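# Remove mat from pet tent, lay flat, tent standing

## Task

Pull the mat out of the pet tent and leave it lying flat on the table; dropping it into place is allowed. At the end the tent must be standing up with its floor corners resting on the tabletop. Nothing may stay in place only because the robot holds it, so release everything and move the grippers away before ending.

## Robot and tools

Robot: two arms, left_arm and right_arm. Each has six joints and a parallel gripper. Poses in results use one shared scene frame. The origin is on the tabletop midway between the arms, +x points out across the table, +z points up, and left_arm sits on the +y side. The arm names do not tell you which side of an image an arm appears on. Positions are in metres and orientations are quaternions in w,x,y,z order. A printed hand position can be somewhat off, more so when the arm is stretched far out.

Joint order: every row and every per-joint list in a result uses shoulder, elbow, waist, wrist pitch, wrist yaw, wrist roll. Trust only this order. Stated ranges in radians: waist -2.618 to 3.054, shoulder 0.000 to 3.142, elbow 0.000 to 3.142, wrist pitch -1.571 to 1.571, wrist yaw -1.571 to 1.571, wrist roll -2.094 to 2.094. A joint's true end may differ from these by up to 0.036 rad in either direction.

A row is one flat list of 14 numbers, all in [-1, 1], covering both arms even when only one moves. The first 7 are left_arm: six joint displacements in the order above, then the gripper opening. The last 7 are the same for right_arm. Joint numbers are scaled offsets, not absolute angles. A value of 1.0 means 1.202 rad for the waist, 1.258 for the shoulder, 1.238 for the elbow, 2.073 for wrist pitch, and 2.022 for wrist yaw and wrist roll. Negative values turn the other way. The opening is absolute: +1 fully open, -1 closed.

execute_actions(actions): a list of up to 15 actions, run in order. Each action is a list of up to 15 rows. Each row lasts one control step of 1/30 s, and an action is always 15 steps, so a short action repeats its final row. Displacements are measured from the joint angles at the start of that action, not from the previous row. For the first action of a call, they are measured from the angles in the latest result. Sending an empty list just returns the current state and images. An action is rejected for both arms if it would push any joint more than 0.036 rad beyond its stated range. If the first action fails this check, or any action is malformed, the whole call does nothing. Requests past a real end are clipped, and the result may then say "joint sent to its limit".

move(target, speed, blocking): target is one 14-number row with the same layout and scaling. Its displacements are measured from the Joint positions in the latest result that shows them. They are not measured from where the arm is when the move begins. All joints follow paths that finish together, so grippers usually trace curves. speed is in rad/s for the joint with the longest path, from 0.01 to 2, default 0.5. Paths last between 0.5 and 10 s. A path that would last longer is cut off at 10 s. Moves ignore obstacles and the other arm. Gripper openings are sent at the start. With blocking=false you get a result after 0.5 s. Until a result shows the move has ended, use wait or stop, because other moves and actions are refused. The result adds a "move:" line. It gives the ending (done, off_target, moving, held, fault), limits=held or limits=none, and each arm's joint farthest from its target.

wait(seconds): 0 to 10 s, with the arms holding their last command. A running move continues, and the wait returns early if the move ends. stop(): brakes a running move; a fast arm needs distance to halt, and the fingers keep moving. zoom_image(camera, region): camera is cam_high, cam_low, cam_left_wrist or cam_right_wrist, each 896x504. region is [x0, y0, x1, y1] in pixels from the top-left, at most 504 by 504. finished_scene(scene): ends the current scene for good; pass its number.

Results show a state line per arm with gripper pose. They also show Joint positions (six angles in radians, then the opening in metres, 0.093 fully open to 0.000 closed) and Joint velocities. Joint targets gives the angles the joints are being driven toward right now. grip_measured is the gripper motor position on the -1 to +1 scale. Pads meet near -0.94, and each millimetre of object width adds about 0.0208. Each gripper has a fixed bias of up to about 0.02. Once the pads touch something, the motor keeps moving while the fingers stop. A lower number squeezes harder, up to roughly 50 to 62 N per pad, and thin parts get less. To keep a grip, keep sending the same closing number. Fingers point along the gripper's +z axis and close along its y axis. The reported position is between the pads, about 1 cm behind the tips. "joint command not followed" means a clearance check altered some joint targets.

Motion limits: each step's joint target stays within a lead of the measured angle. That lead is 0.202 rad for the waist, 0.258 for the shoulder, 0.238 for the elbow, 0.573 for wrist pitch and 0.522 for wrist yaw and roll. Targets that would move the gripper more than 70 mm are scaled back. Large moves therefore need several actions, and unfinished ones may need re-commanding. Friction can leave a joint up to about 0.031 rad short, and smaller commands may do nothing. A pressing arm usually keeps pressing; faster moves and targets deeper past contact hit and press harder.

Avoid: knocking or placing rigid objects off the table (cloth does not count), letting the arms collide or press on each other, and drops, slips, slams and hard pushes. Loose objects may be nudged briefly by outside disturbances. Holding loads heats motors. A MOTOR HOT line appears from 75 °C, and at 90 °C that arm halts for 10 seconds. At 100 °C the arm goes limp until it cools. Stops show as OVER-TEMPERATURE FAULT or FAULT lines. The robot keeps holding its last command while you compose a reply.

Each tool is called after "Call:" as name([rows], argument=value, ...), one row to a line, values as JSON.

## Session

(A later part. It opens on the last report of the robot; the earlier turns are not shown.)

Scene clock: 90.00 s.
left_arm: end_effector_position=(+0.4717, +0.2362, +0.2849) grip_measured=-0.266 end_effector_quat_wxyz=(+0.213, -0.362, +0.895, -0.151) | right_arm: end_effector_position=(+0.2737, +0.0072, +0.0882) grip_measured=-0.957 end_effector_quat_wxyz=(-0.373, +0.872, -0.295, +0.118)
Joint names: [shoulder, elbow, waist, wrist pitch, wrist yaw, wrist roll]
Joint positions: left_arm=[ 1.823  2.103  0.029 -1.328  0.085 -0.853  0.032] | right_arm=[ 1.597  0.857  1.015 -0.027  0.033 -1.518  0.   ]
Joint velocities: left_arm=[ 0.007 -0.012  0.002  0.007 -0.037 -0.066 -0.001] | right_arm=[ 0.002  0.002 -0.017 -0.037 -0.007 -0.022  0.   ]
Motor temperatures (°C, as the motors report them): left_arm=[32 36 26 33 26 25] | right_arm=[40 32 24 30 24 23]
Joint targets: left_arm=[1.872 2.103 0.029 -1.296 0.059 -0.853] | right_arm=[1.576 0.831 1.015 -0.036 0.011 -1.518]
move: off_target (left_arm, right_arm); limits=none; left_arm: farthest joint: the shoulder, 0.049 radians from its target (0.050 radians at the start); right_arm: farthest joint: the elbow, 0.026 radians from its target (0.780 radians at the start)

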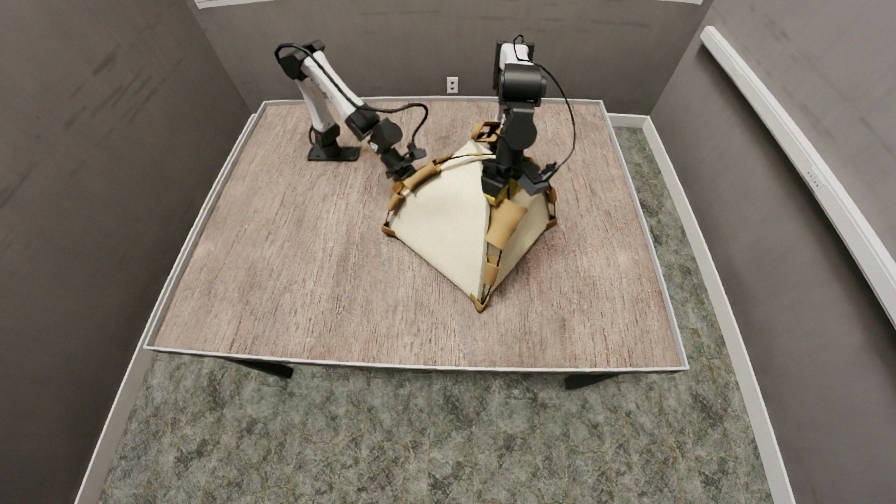

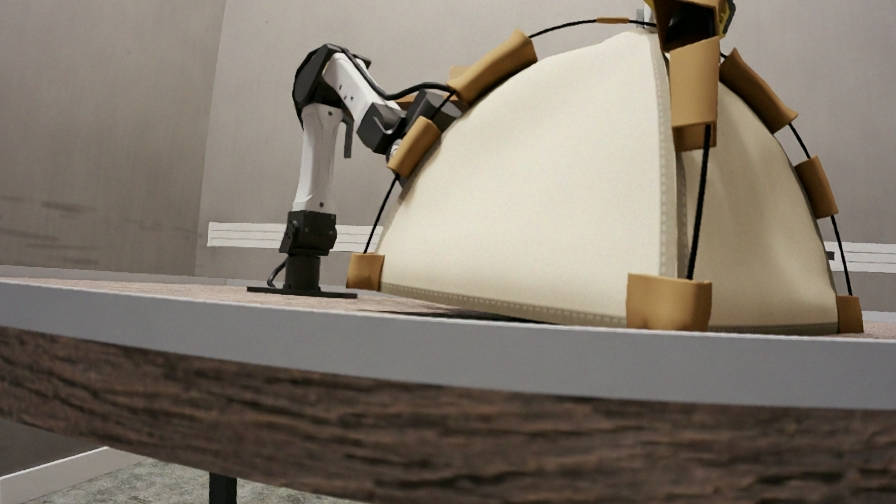

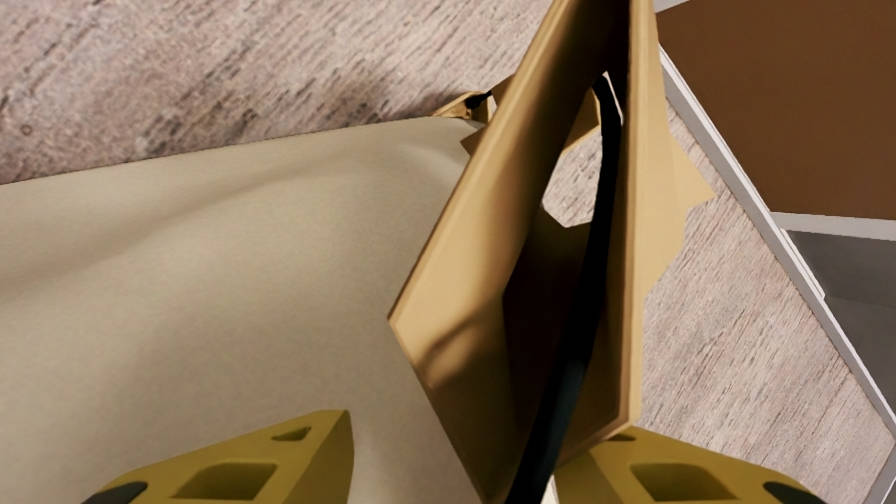

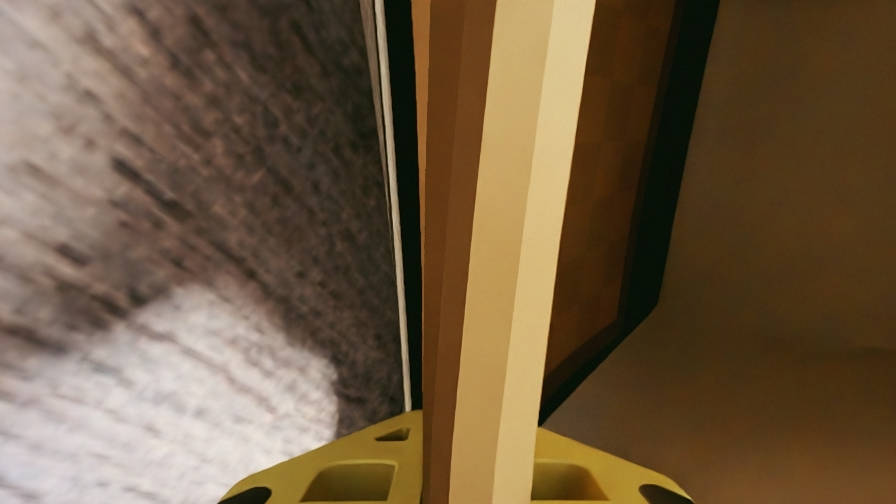

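Call:
move(target=[0.04,0,0,0,0,0,-1,0.05,0.1,0.1,0,0,0,-1], speed=0.15)

Call:
move(target=[0.04,0,0,0,0,0,-1,-0.22,-0.2,0,-0.03,0,0,-1], speed=0.2)

Scene clock: 93.83 s.
left_arm: end_effector_position=(+0.4643, +0.2346, +0.2821) grip_measured=-0.272 end_effector_quat_wxyz=(+0.197, -0.362, +0.899, -0.150) | right_arm: end_effector_position=(+0.2612, +0.0466, +0.1067) grip_measured=-0.957 end_effector_quat_wxyz=(-0.392, +0.872, -0.264, +0.131)
Joint names: [shoulder, elbow, waist, wrist pitch, wrist yaw, wrist roll]
Joint positions: left_arm=[ 1.822  2.103  0.029 -1.361  0.098 -0.853  0.032] | right_arm=[ 1.651  0.959  1.109 -0.032  0.093 -1.518  0.   ]
Joint velocities: left_arm=[-0.007 -0.007  0.002 -0.051  0.022 -0.037 -0.   ] | right_arm=[ 0.007 -0.017 -0.007  0.037 -0.051 -0.022  0.   ]
Motor temperatures (°C, as the motors report them): left_arm=[32 36 26 34 26 25] | right_arm=[40 33 24 30 24 23]
Joint targets: left_arm=[1.874 2.103 0.029 -1.328 0.085 -0.853] | right_arm=[1.660 0.981 1.135 -0.027 0.033 -1.518]
move: off_target (left_arm, right_arm); limits=none; left_arm: farthest joint: the shoulder, 0.052 radians from its target (0.050 radians at the start); right_arm: farthest joint: the wrist yaw, 0.060 radians from its target (0.000 radians at the start)

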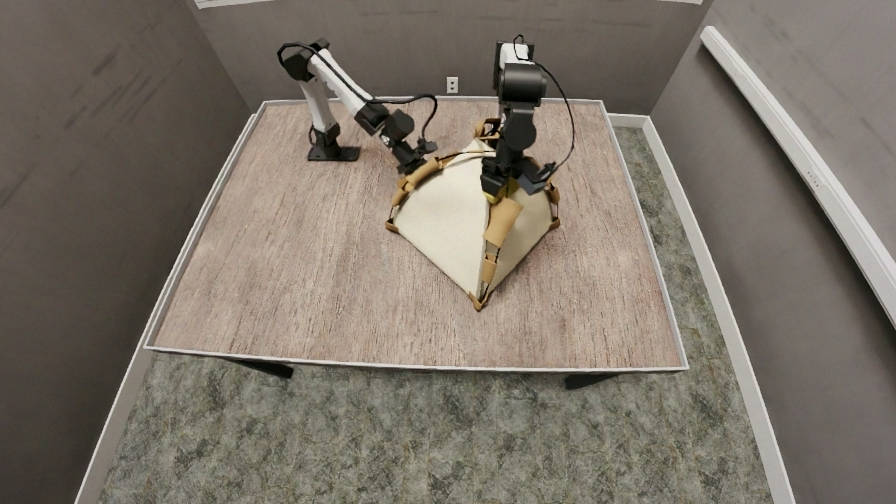

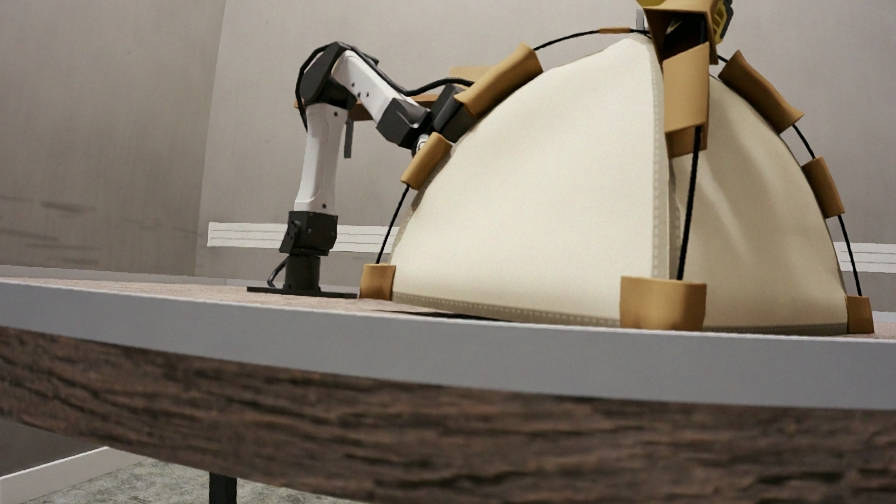

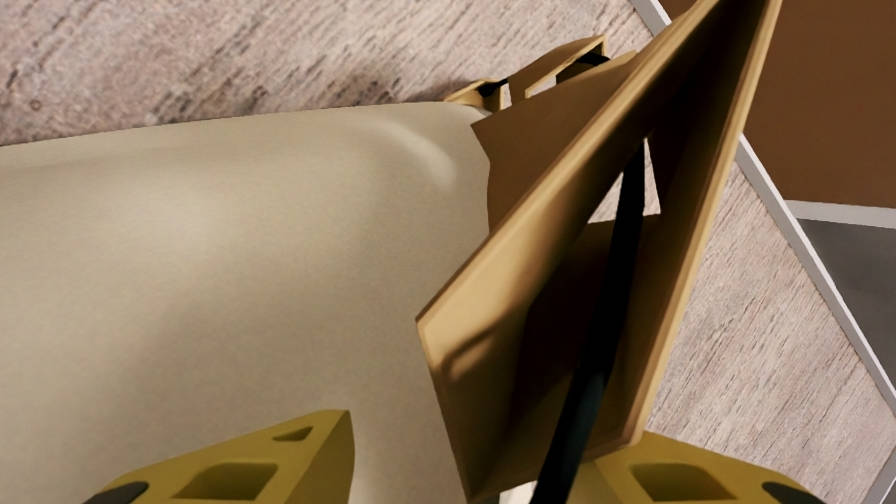

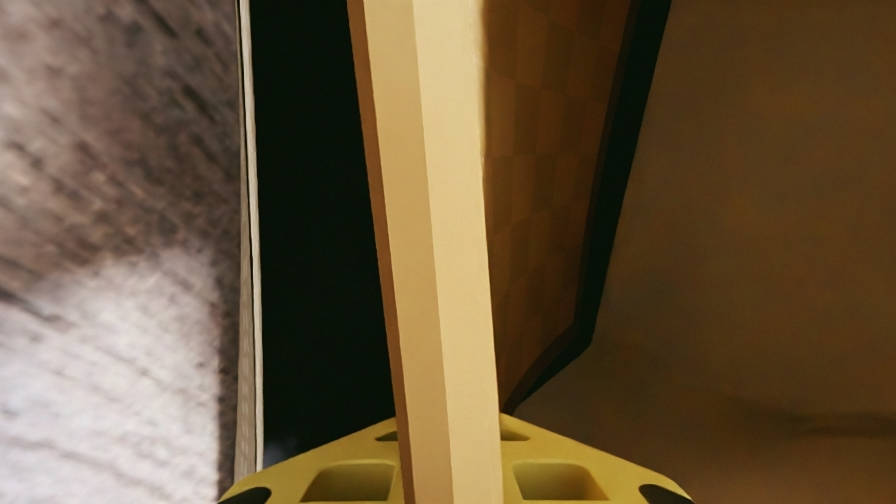

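Scene clock: 95.53 s.
left_arm: end_effector_position=(+0.4578, +0.2313, +0.2813) grip_measured=-0.272 end_effector_quat_wxyz=(+0.183, -0.361, +0.901, -0.155) | right_arm: end_effector_position=(+0.2376, -0.0148, +0.1095) grip_measured=-0.957 end_effector_quat_wxyz=(-0.383, +0.869, -0.273, +0.150)
Joint names: [shoulder, elbow, waist, wrist pitch, wrist yaw, wrist roll]
Joint positions: left_arm=[ 1.817  2.103  0.029 -1.386  0.12  -0.854  0.032] | right_arm=[ 1.398  0.735  1.107 -0.068  0.137 -1.518  0.   ]
Joint velocities: left_arm=[ 0.007 -0.002  0.002 -0.007  0.007 -0.066 -0.001] | right_arm=[ 0.007 -0.007 -0.012  0.081  0.081 -0.051  0.   ]
Motor temperatures (°C, as the motors report them): left_arm=[32 36 26 34 26 25] | right_arm=[40 33 24 30 24 23]
Joint targets: left_arm=[1.872 2.103 0.029 -1.361 0.097 -0.853] | right_arm=[1.374 0.711 1.109 -0.094 0.093 -1.518]
move: off_target (left_arm, right_arm); limits=none; left_arm: farthest joint: the shoulder, 0.055 radians from its target (0.051 radians at the start); right_arm: farthest joint: the wrist yaw, 0.044 radians from its target (0.000 radians at the start)

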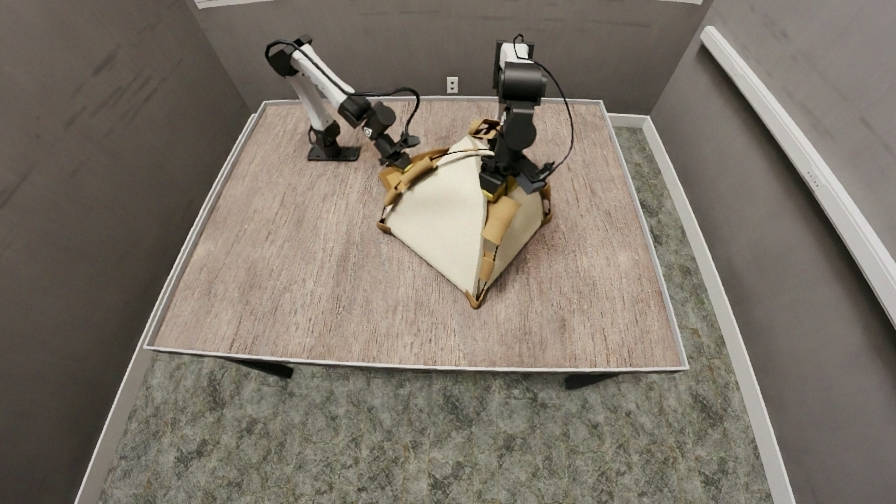

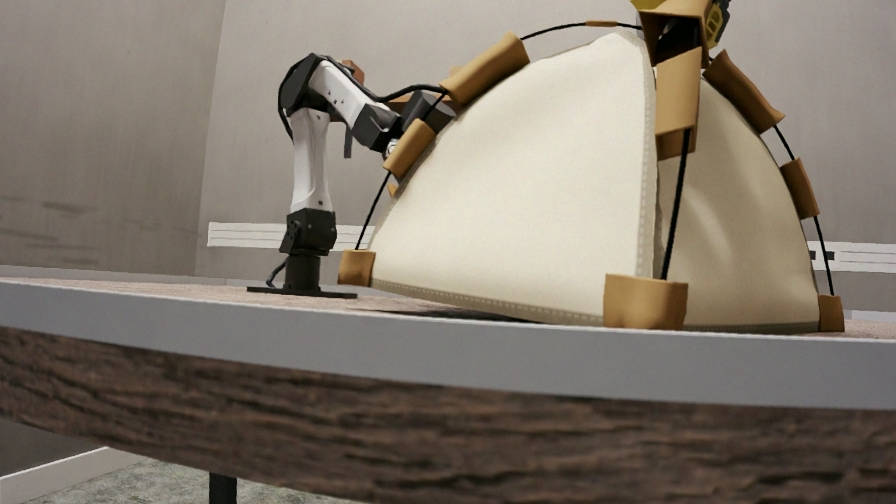

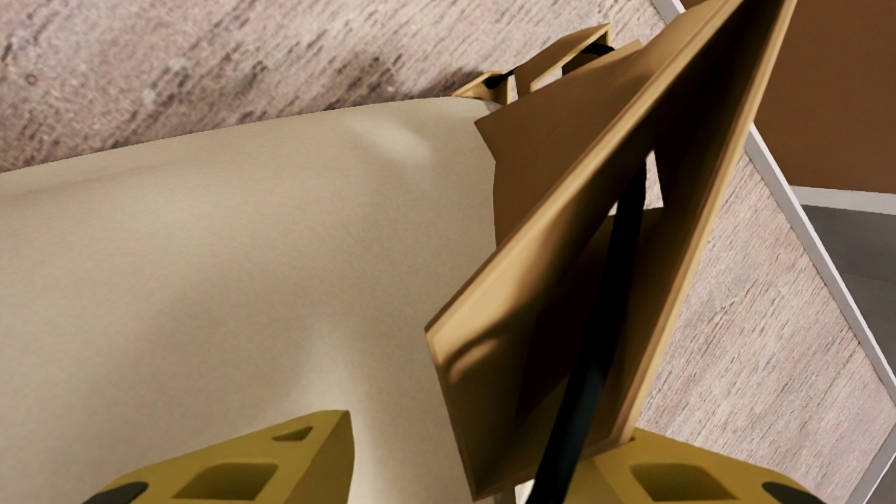

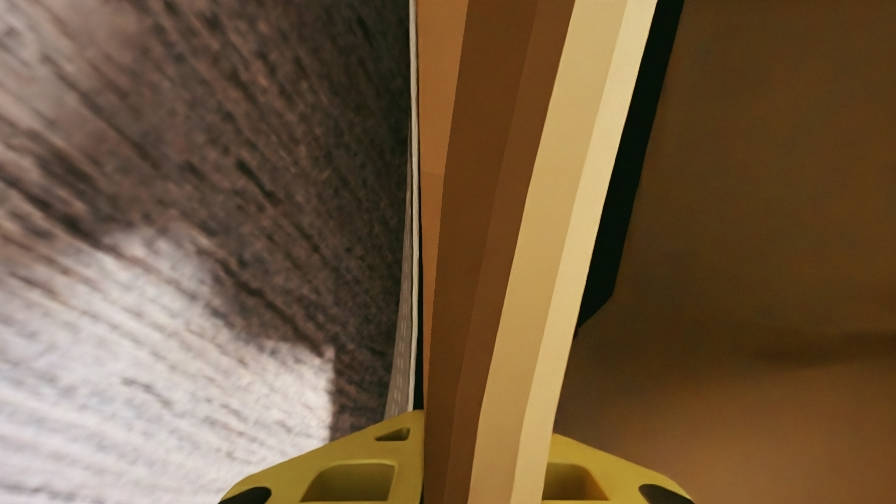

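Right corner is out; now swing the other way to free the left corner.

Call:
move(target=[0.04,0,0,0.03,-0.03,0,-1,0,-0.05,-0.17,0,-0.03,0,-1], speed=0.15)

Scene clock: 98.70 s.
left_arm: end_effector_position=(+0.4640, +0.2331, +0.2797) grip_measured=-0.272 end_effector_quat_wxyz=(+0.190, -0.370, +0.897, -0.154) | right_arm: end_effector_position=(+0.2824, -0.0516, +0.1010) grip_measured=-0.957 end_effector_quat_wxyz=(-0.378, +0.848, -0.338, +0.151)
Joint names: [shoulder, elbow, waist, wrist pitch, wrist yaw, wrist roll]
Joint positions: left_arm=[ 1.826  2.103  0.029 -1.365  0.107 -0.87   0.032] | right_arm=[ 1.398  0.704  0.921 -0.04   0.058 -1.518  0.   ]
Joint velocities: left_arm=[ 0.002 -0.002  0.007 -0.066 -0.037 -0.022  0.001] | right_arm=[-0.002 -0.012 -0.037 -0.037 -0.037  0.007  0.   ]
Motor temperatures (°C, as the motors report them): left_arm=[32 36 26 34 26 25] | right_arm=[39 32 24 31 24 23]
Joint targets: left_arm=[1.868 2.103 0.029 -1.324 0.059 -0.854] | right_arm=[1.398 0.673 0.902 -0.068 0.077 -1.518]
move: off_target (left_arm, right_arm); limits=none; left_arm: farthest joint: the wrist yaw, 0.048 radians from its target (0.061 radians at the start); right_arm: farthest joint: the elbow, 0.031 radians from its target (0.062 radians at the start)

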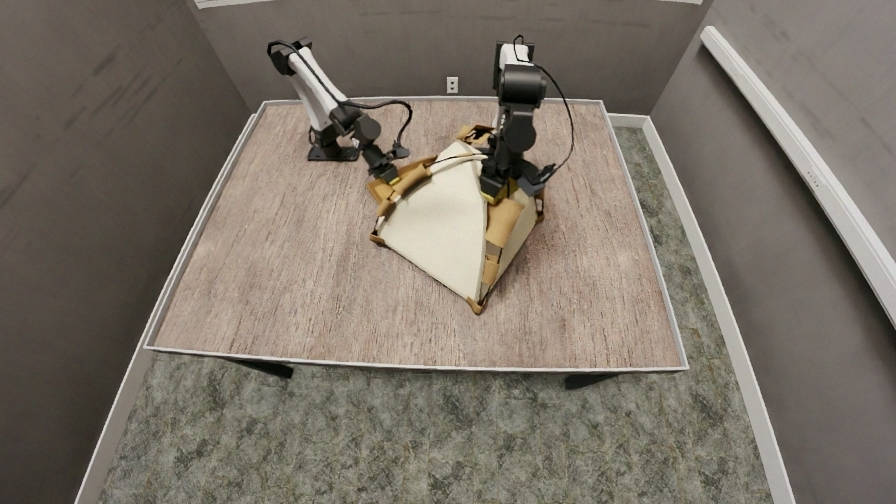

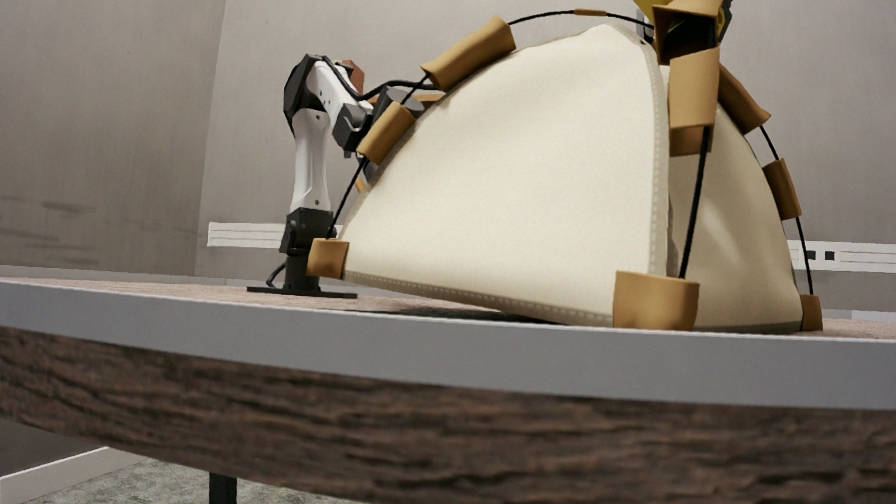

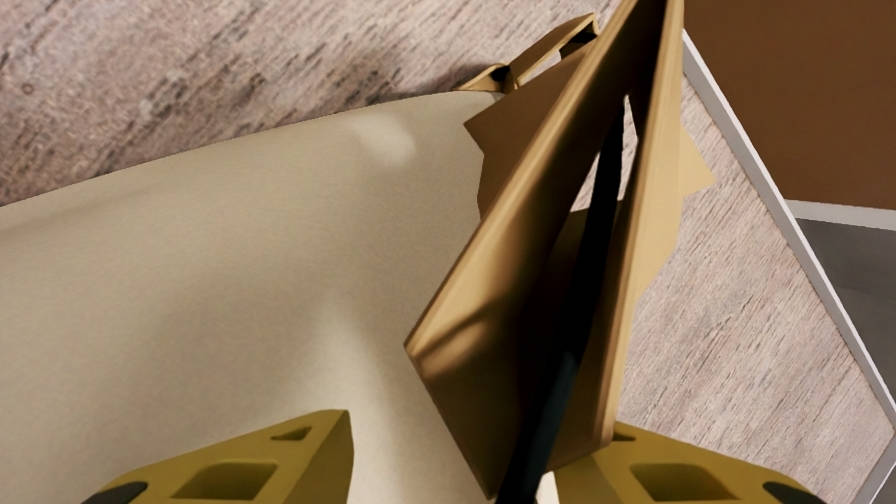

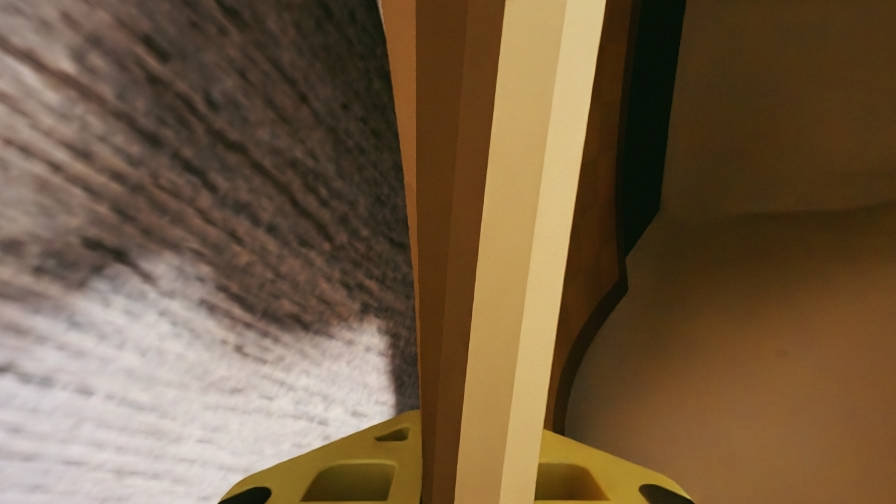

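Call:
move(target=[0.04,0,0,0.03,-0.03,0,-1,0.03,-0.04,0,0,0,-0.2,-1], speed=0.25)

Call:
move(target=[0.04,0,0,0.03,-0.03,0,-1,-0.2,-0.13,0,-0.07,0,0,-1], speed=0.2)

Scene clock: 103.47 s.
left_arm: end_effector_position=(+0.4673, +0.2343, +0.2793) grip_measured=-0.272 end_effector_quat_wxyz=(+0.194, -0.378, +0.892, -0.153) | right_arm: end_effector_position=(+0.2822, -0.0498, +0.0967) grip_measured=-0.957 end_effector_quat_wxyz=(-0.347, +0.896, -0.166, +0.220)
Joint names: [shoulder, elbow, waist, wrist pitch, wrist yaw, wrist roll]
Joint positions: left_arm=[ 1.83   2.103  0.029 -1.354  0.098 -0.888  0.032] | right_arm=[ 1.409  0.688  0.921 -0.004  0.05  -1.907  0.   ]
Joint velocities: left_arm=[ 0.012  0.012  0.012  0.007  0.007 -0.022  0.   ] | right_arm=[ 0.002 -0.012 -0.007 -0.037  0.066 -0.051  0.   ]
Motor temperatures (°C, as the motors report them): left_arm=[32 36 26 34 26 25] | right_arm=[38 32 24 31 24 23]
Joint targets: left_arm=[1.877 2.103 0.029 -1.303 0.046 -0.870] | right_arm=[1.435 0.655 0.921 -0.040 0.058 -1.922]
move: off_target (left_arm, right_arm); limits=none; left_arm: farthest joint: the wrist yaw, 0.052 radians from its target (0.061 radians at the start); right_arm: farthest joint: the wrist pitch, 0.036 radians from its target (0.000 radians at the start)

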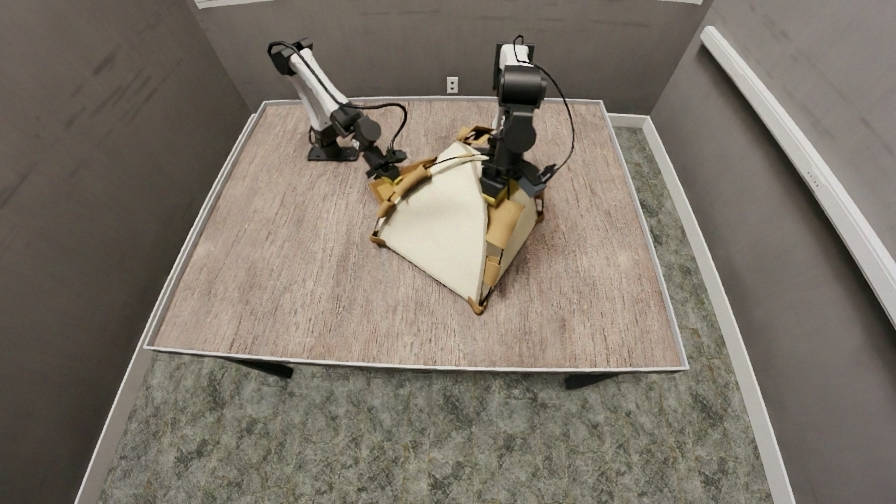

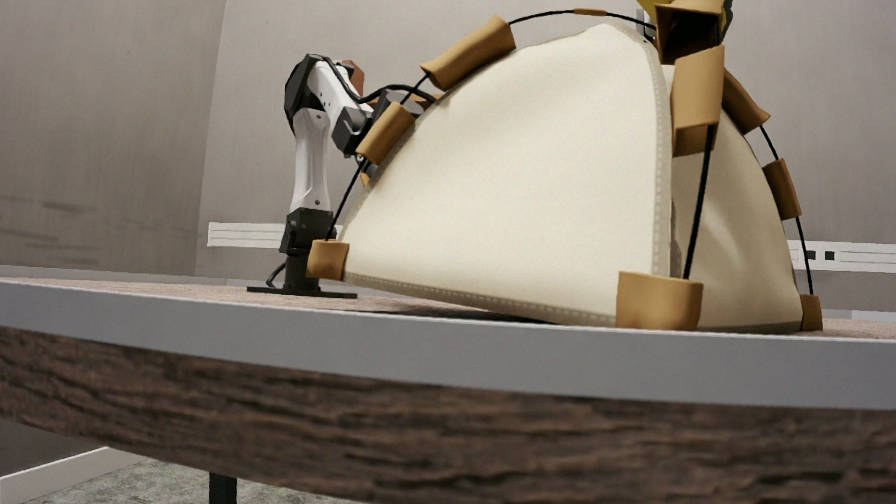

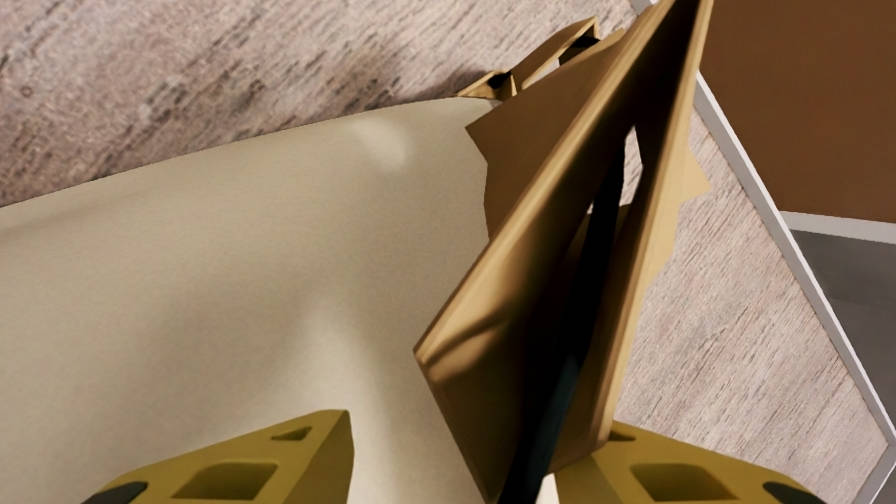

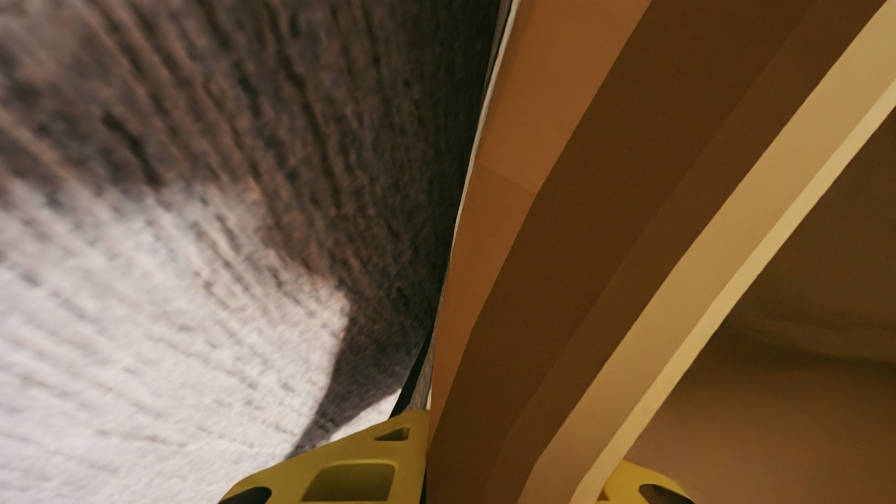

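Scene clock: 105.03 s.
left_arm: end_effector_position=(+0.4666, +0.2302, +0.2805) grip_measured=-0.272 end_effector_quat_wxyz=(+0.191, -0.380, +0.891, -0.161) | right_arm: end_effector_position=(+0.2595, -0.0788, +0.1179) grip_measured=-0.957 end_effector_quat_wxyz=(-0.373, +0.882, -0.165, +0.235)
Joint names: [shoulder, elbow, waist, wrist pitch, wrist yaw, wrist roll]
Joint positions: left_arm=[ 1.828  2.103  0.024 -1.353  0.11  -0.901  0.032] | right_arm=[ 1.178  0.567  0.921 -0.047  0.053 -1.907  0.   ]
Joint velocities: left_arm=[ 0.007  0.007 -0.017 -0.051  0.007 -0.037  0.   ] | right_arm=[-0.012  0.007 -0.007 -0.022 -0.081 -0.037  0.   ]
Motor temperatures (°C, as the motors report them): left_arm=[31 36 26 34 26 25] | right_arm=[38 32 24 31 24 23]
Joint targets: left_arm=[1.881 2.103 0.029 -1.292 0.037 -0.888] | right_arm=[1.158 0.527 0.921 -0.149 0.050 -1.906]
move: off_target (left_arm, right_arm); limits=none; left_arm: farthest joint: the wrist yaw, 0.073 radians from its target (0.061 radians at the start); right_arm: farthest joint: the wrist pitch, 0.102 radians from its target (0.145 radians at the start)

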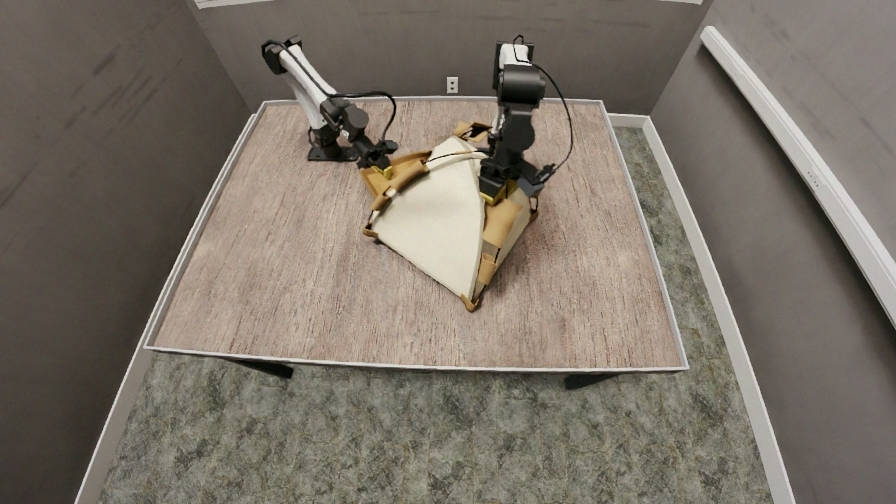

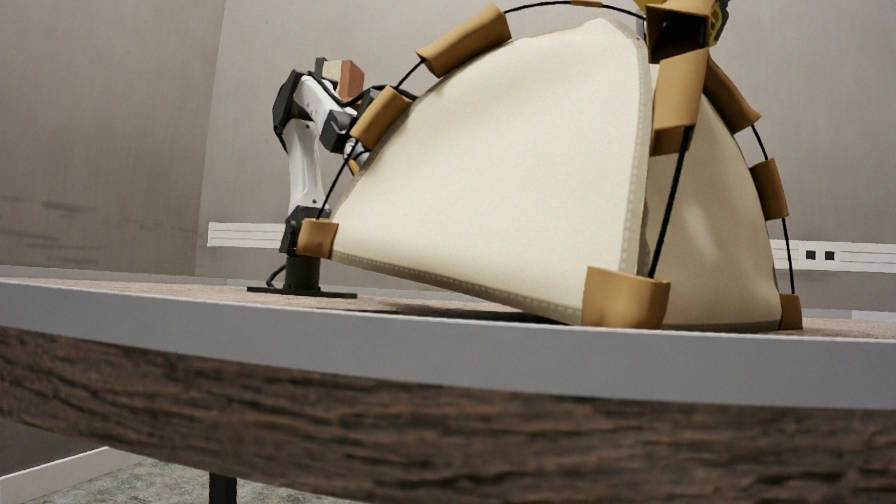

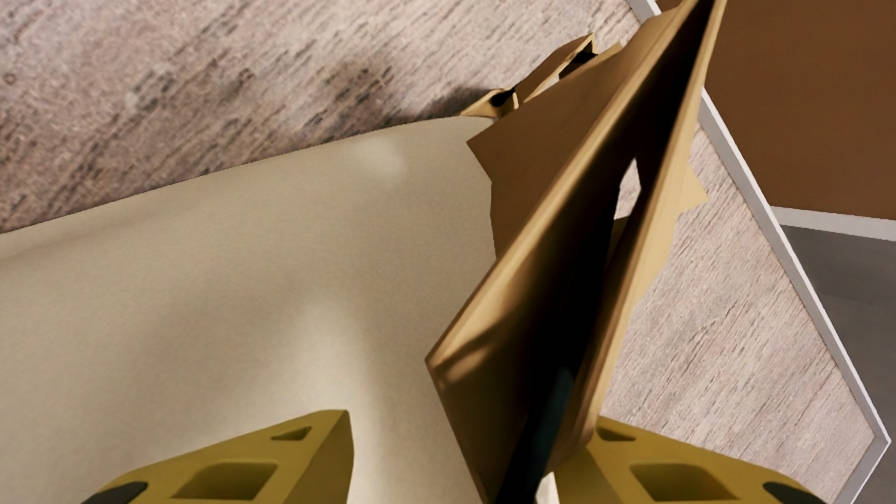

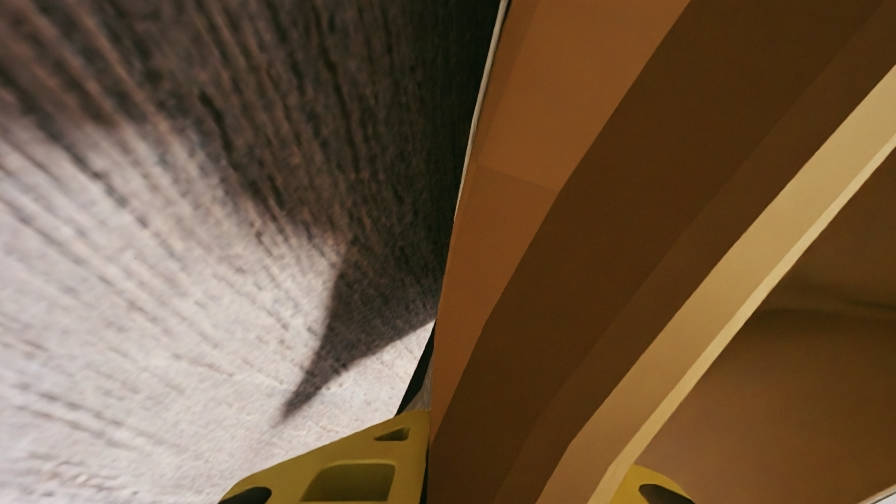

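Call:
move(target=[0.03,0,-0.12,0,0,0,-1,0.15,0.1,0,0,0,0.55,-1], speed=0.5)

Call:
move(target=[0.03,0,0,0,0,0,-1,-0.2,-0.13,-0.08,-0.07,0,0,-1], speed=0.2)

Scene clock: 111.23 s.
left_arm: end_effector_position=(+0.4538, +0.1758, +0.2799) grip_measured=-0.272 end_effector_quat_wxyz=(+0.173, -0.331, +0.911, -0.173) | right_arm: end_effector_position=(+0.2750, -0.0596, +0.1000) grip_measured=-0.957 end_effector_quat_wxyz=(-0.405, +0.685, -0.605, +0.012)
Joint names: [shoulder, elbow, waist, wrist pitch, wrist yaw, wrist roll]
Joint positions: left_arm=[ 1.826  2.103 -0.108 -1.366  0.113 -0.924  0.032] | right_arm=[ 1.354  0.669  0.921 -0.051  0.054 -0.827  0.   ]
Joint velocities: left_arm=[ 0.012  0.002  0.002  0.081 -0.007 -0.022 -0.   ] | right_arm=[-0.002 -0.012  0.032  0.095  0.081  0.037  0.   ]
Motor temperatures (°C, as the motors report them): left_arm=[31 36 26 34 27 25] | right_arm=[37 33 24 31 24 23]
Joint targets: left_arm=[1.865 2.103 -0.120 -1.353 0.110 -0.900] | right_arm=[1.366 0.691 0.921 -0.047 0.053 -0.794]
move: off_target (left_arm, right_arm); limits=none; left_arm: farthest joint: the shoulder, 0.040 radians from its target (0.038 radians at the start); right_arm: farthest joint: the wrist roll, 0.032 radians from its target (1.112 radians at the start)

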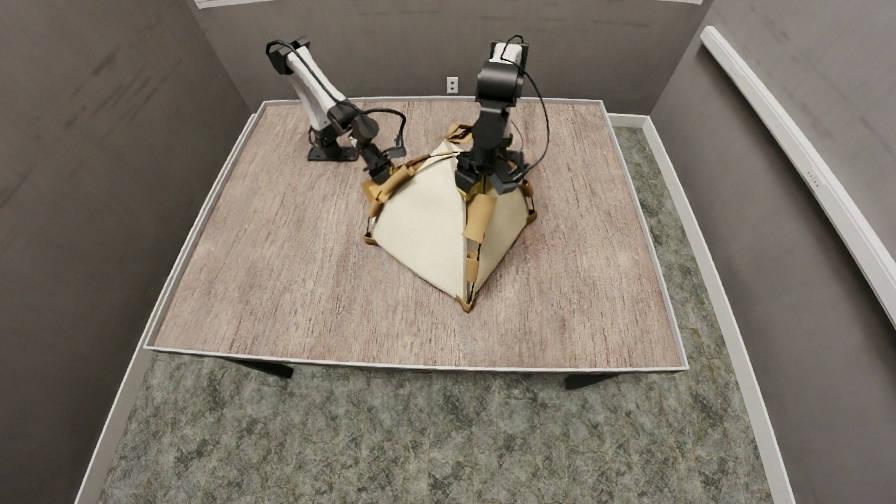

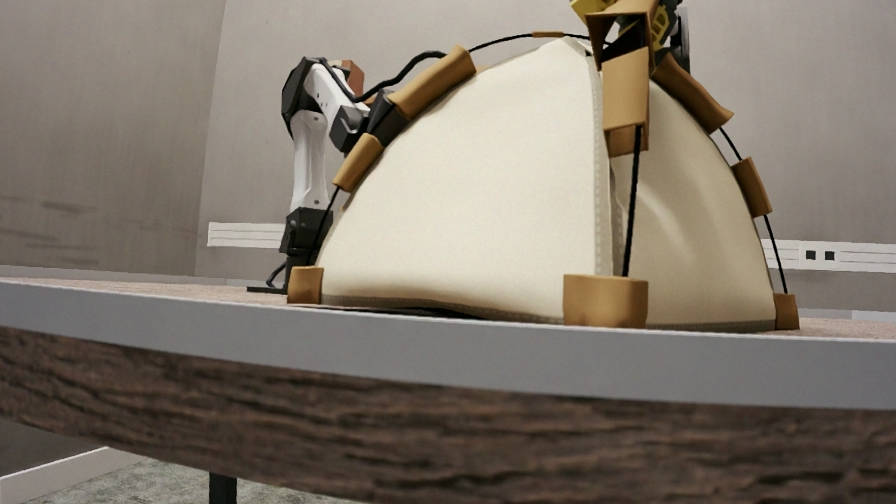

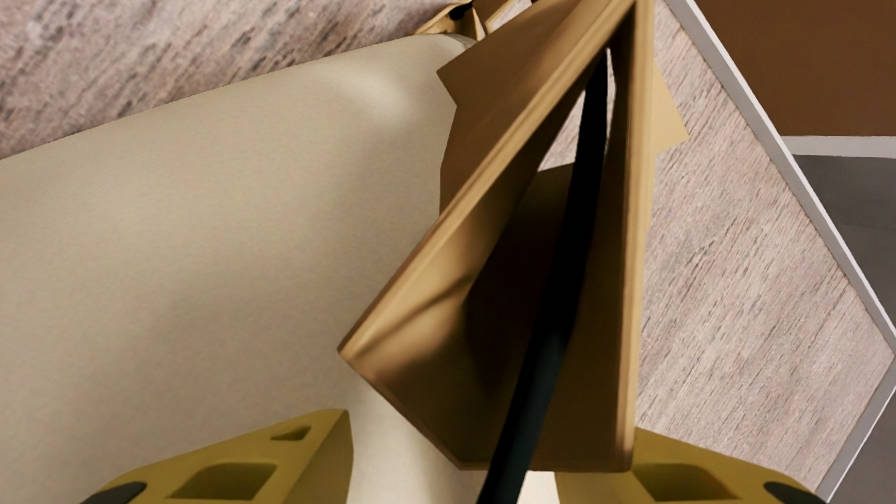

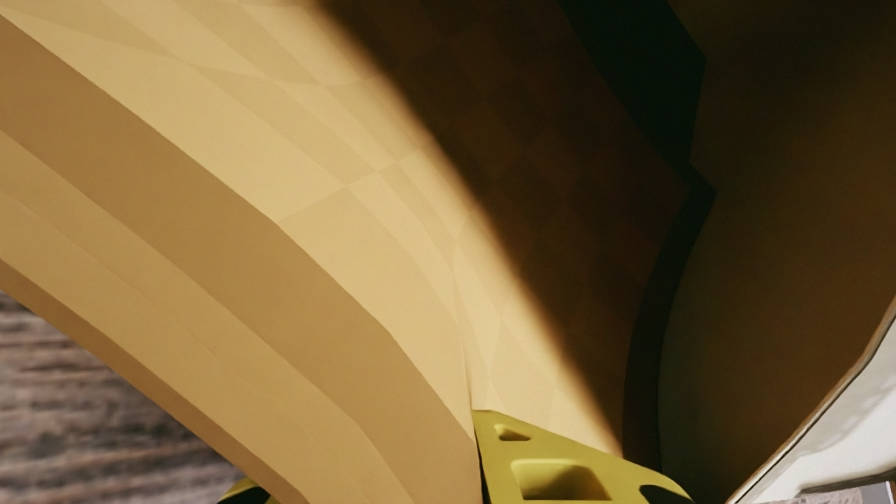

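Scene clock: 112.83 s.
left_arm: end_effector_position=(+0.4525, +0.1723, +0.2800) grip_measured=-0.272 end_effector_quat_wxyz=(+0.163, -0.341, +0.907, -0.184) | right_arm: end_effector_position=(+0.2599, -0.1080, +0.1052) grip_measured=-0.957 end_effector_quat_wxyz=(-0.410, +0.671, -0.618, +0.017)
Joint names: [shoulder, elbow, waist, wrist pitch, wrist yaw, wrist roll]
Joint positions: left_arm=[ 1.826  2.103 -0.108 -1.368  0.136 -0.951  0.032] | right_arm=[ 1.123  0.537  0.848 -0.14   0.024 -0.846  0.   ]
Joint velocities: left_arm=[ 0.002 -0.007 -0.007  0.037 -0.051 -0.007  0.   ] | right_arm=[ 0.012 -0.002 -0.007 -0.007  0.051  0.037  0.   ]
Motor temperatures (°C, as the motors report them): left_arm=[31 36 26 34 27 25] | right_arm=[37 33 24 31 24 23]
Joint targets: left_arm=[1.864 2.103 -0.108 -1.365 0.113 -0.924] | right_arm=[1.103 0.508 0.825 -0.196 0.054 -0.827]
move: off_target (left_arm, right_arm); limits=none; left_arm: farthest joint: the shoulder, 0.037 radians from its target (0.038 radians at the start); right_arm: farthest joint: the wrist pitch, 0.056 radians from its target (0.145 radians at the start)

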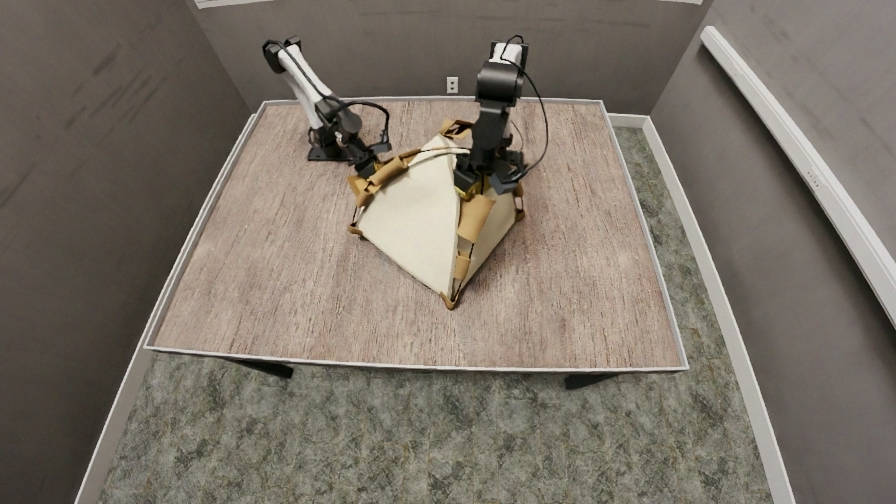

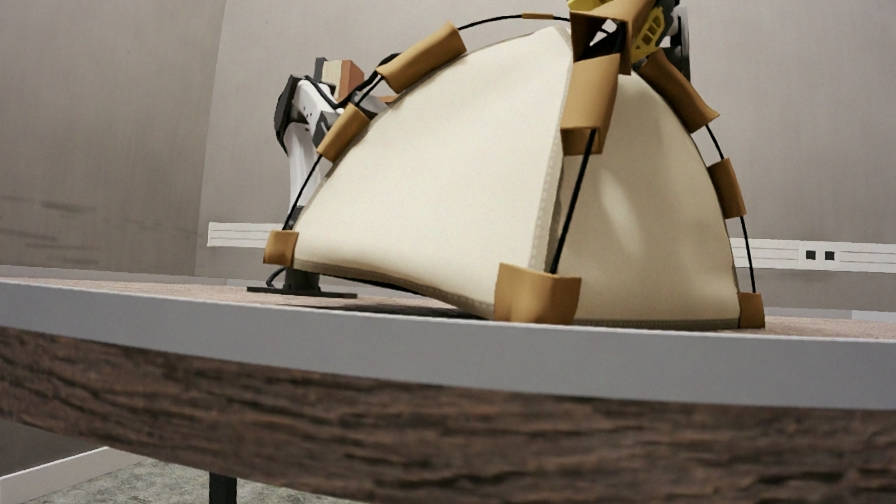

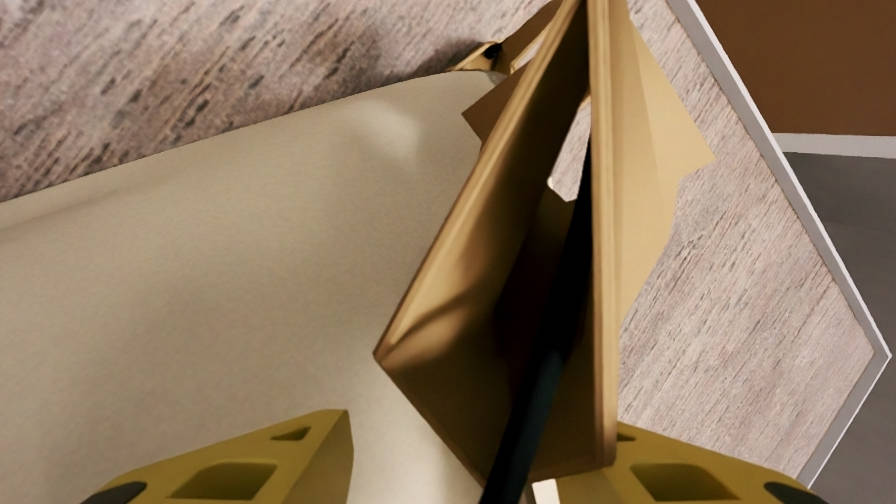

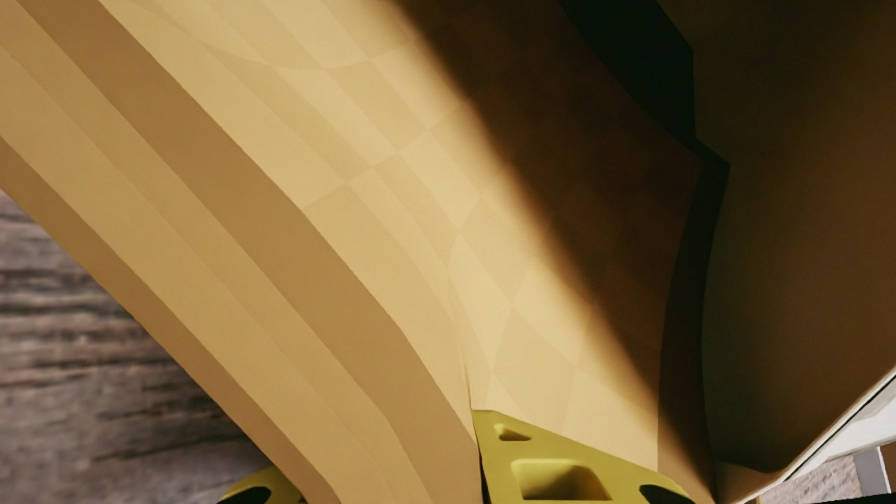

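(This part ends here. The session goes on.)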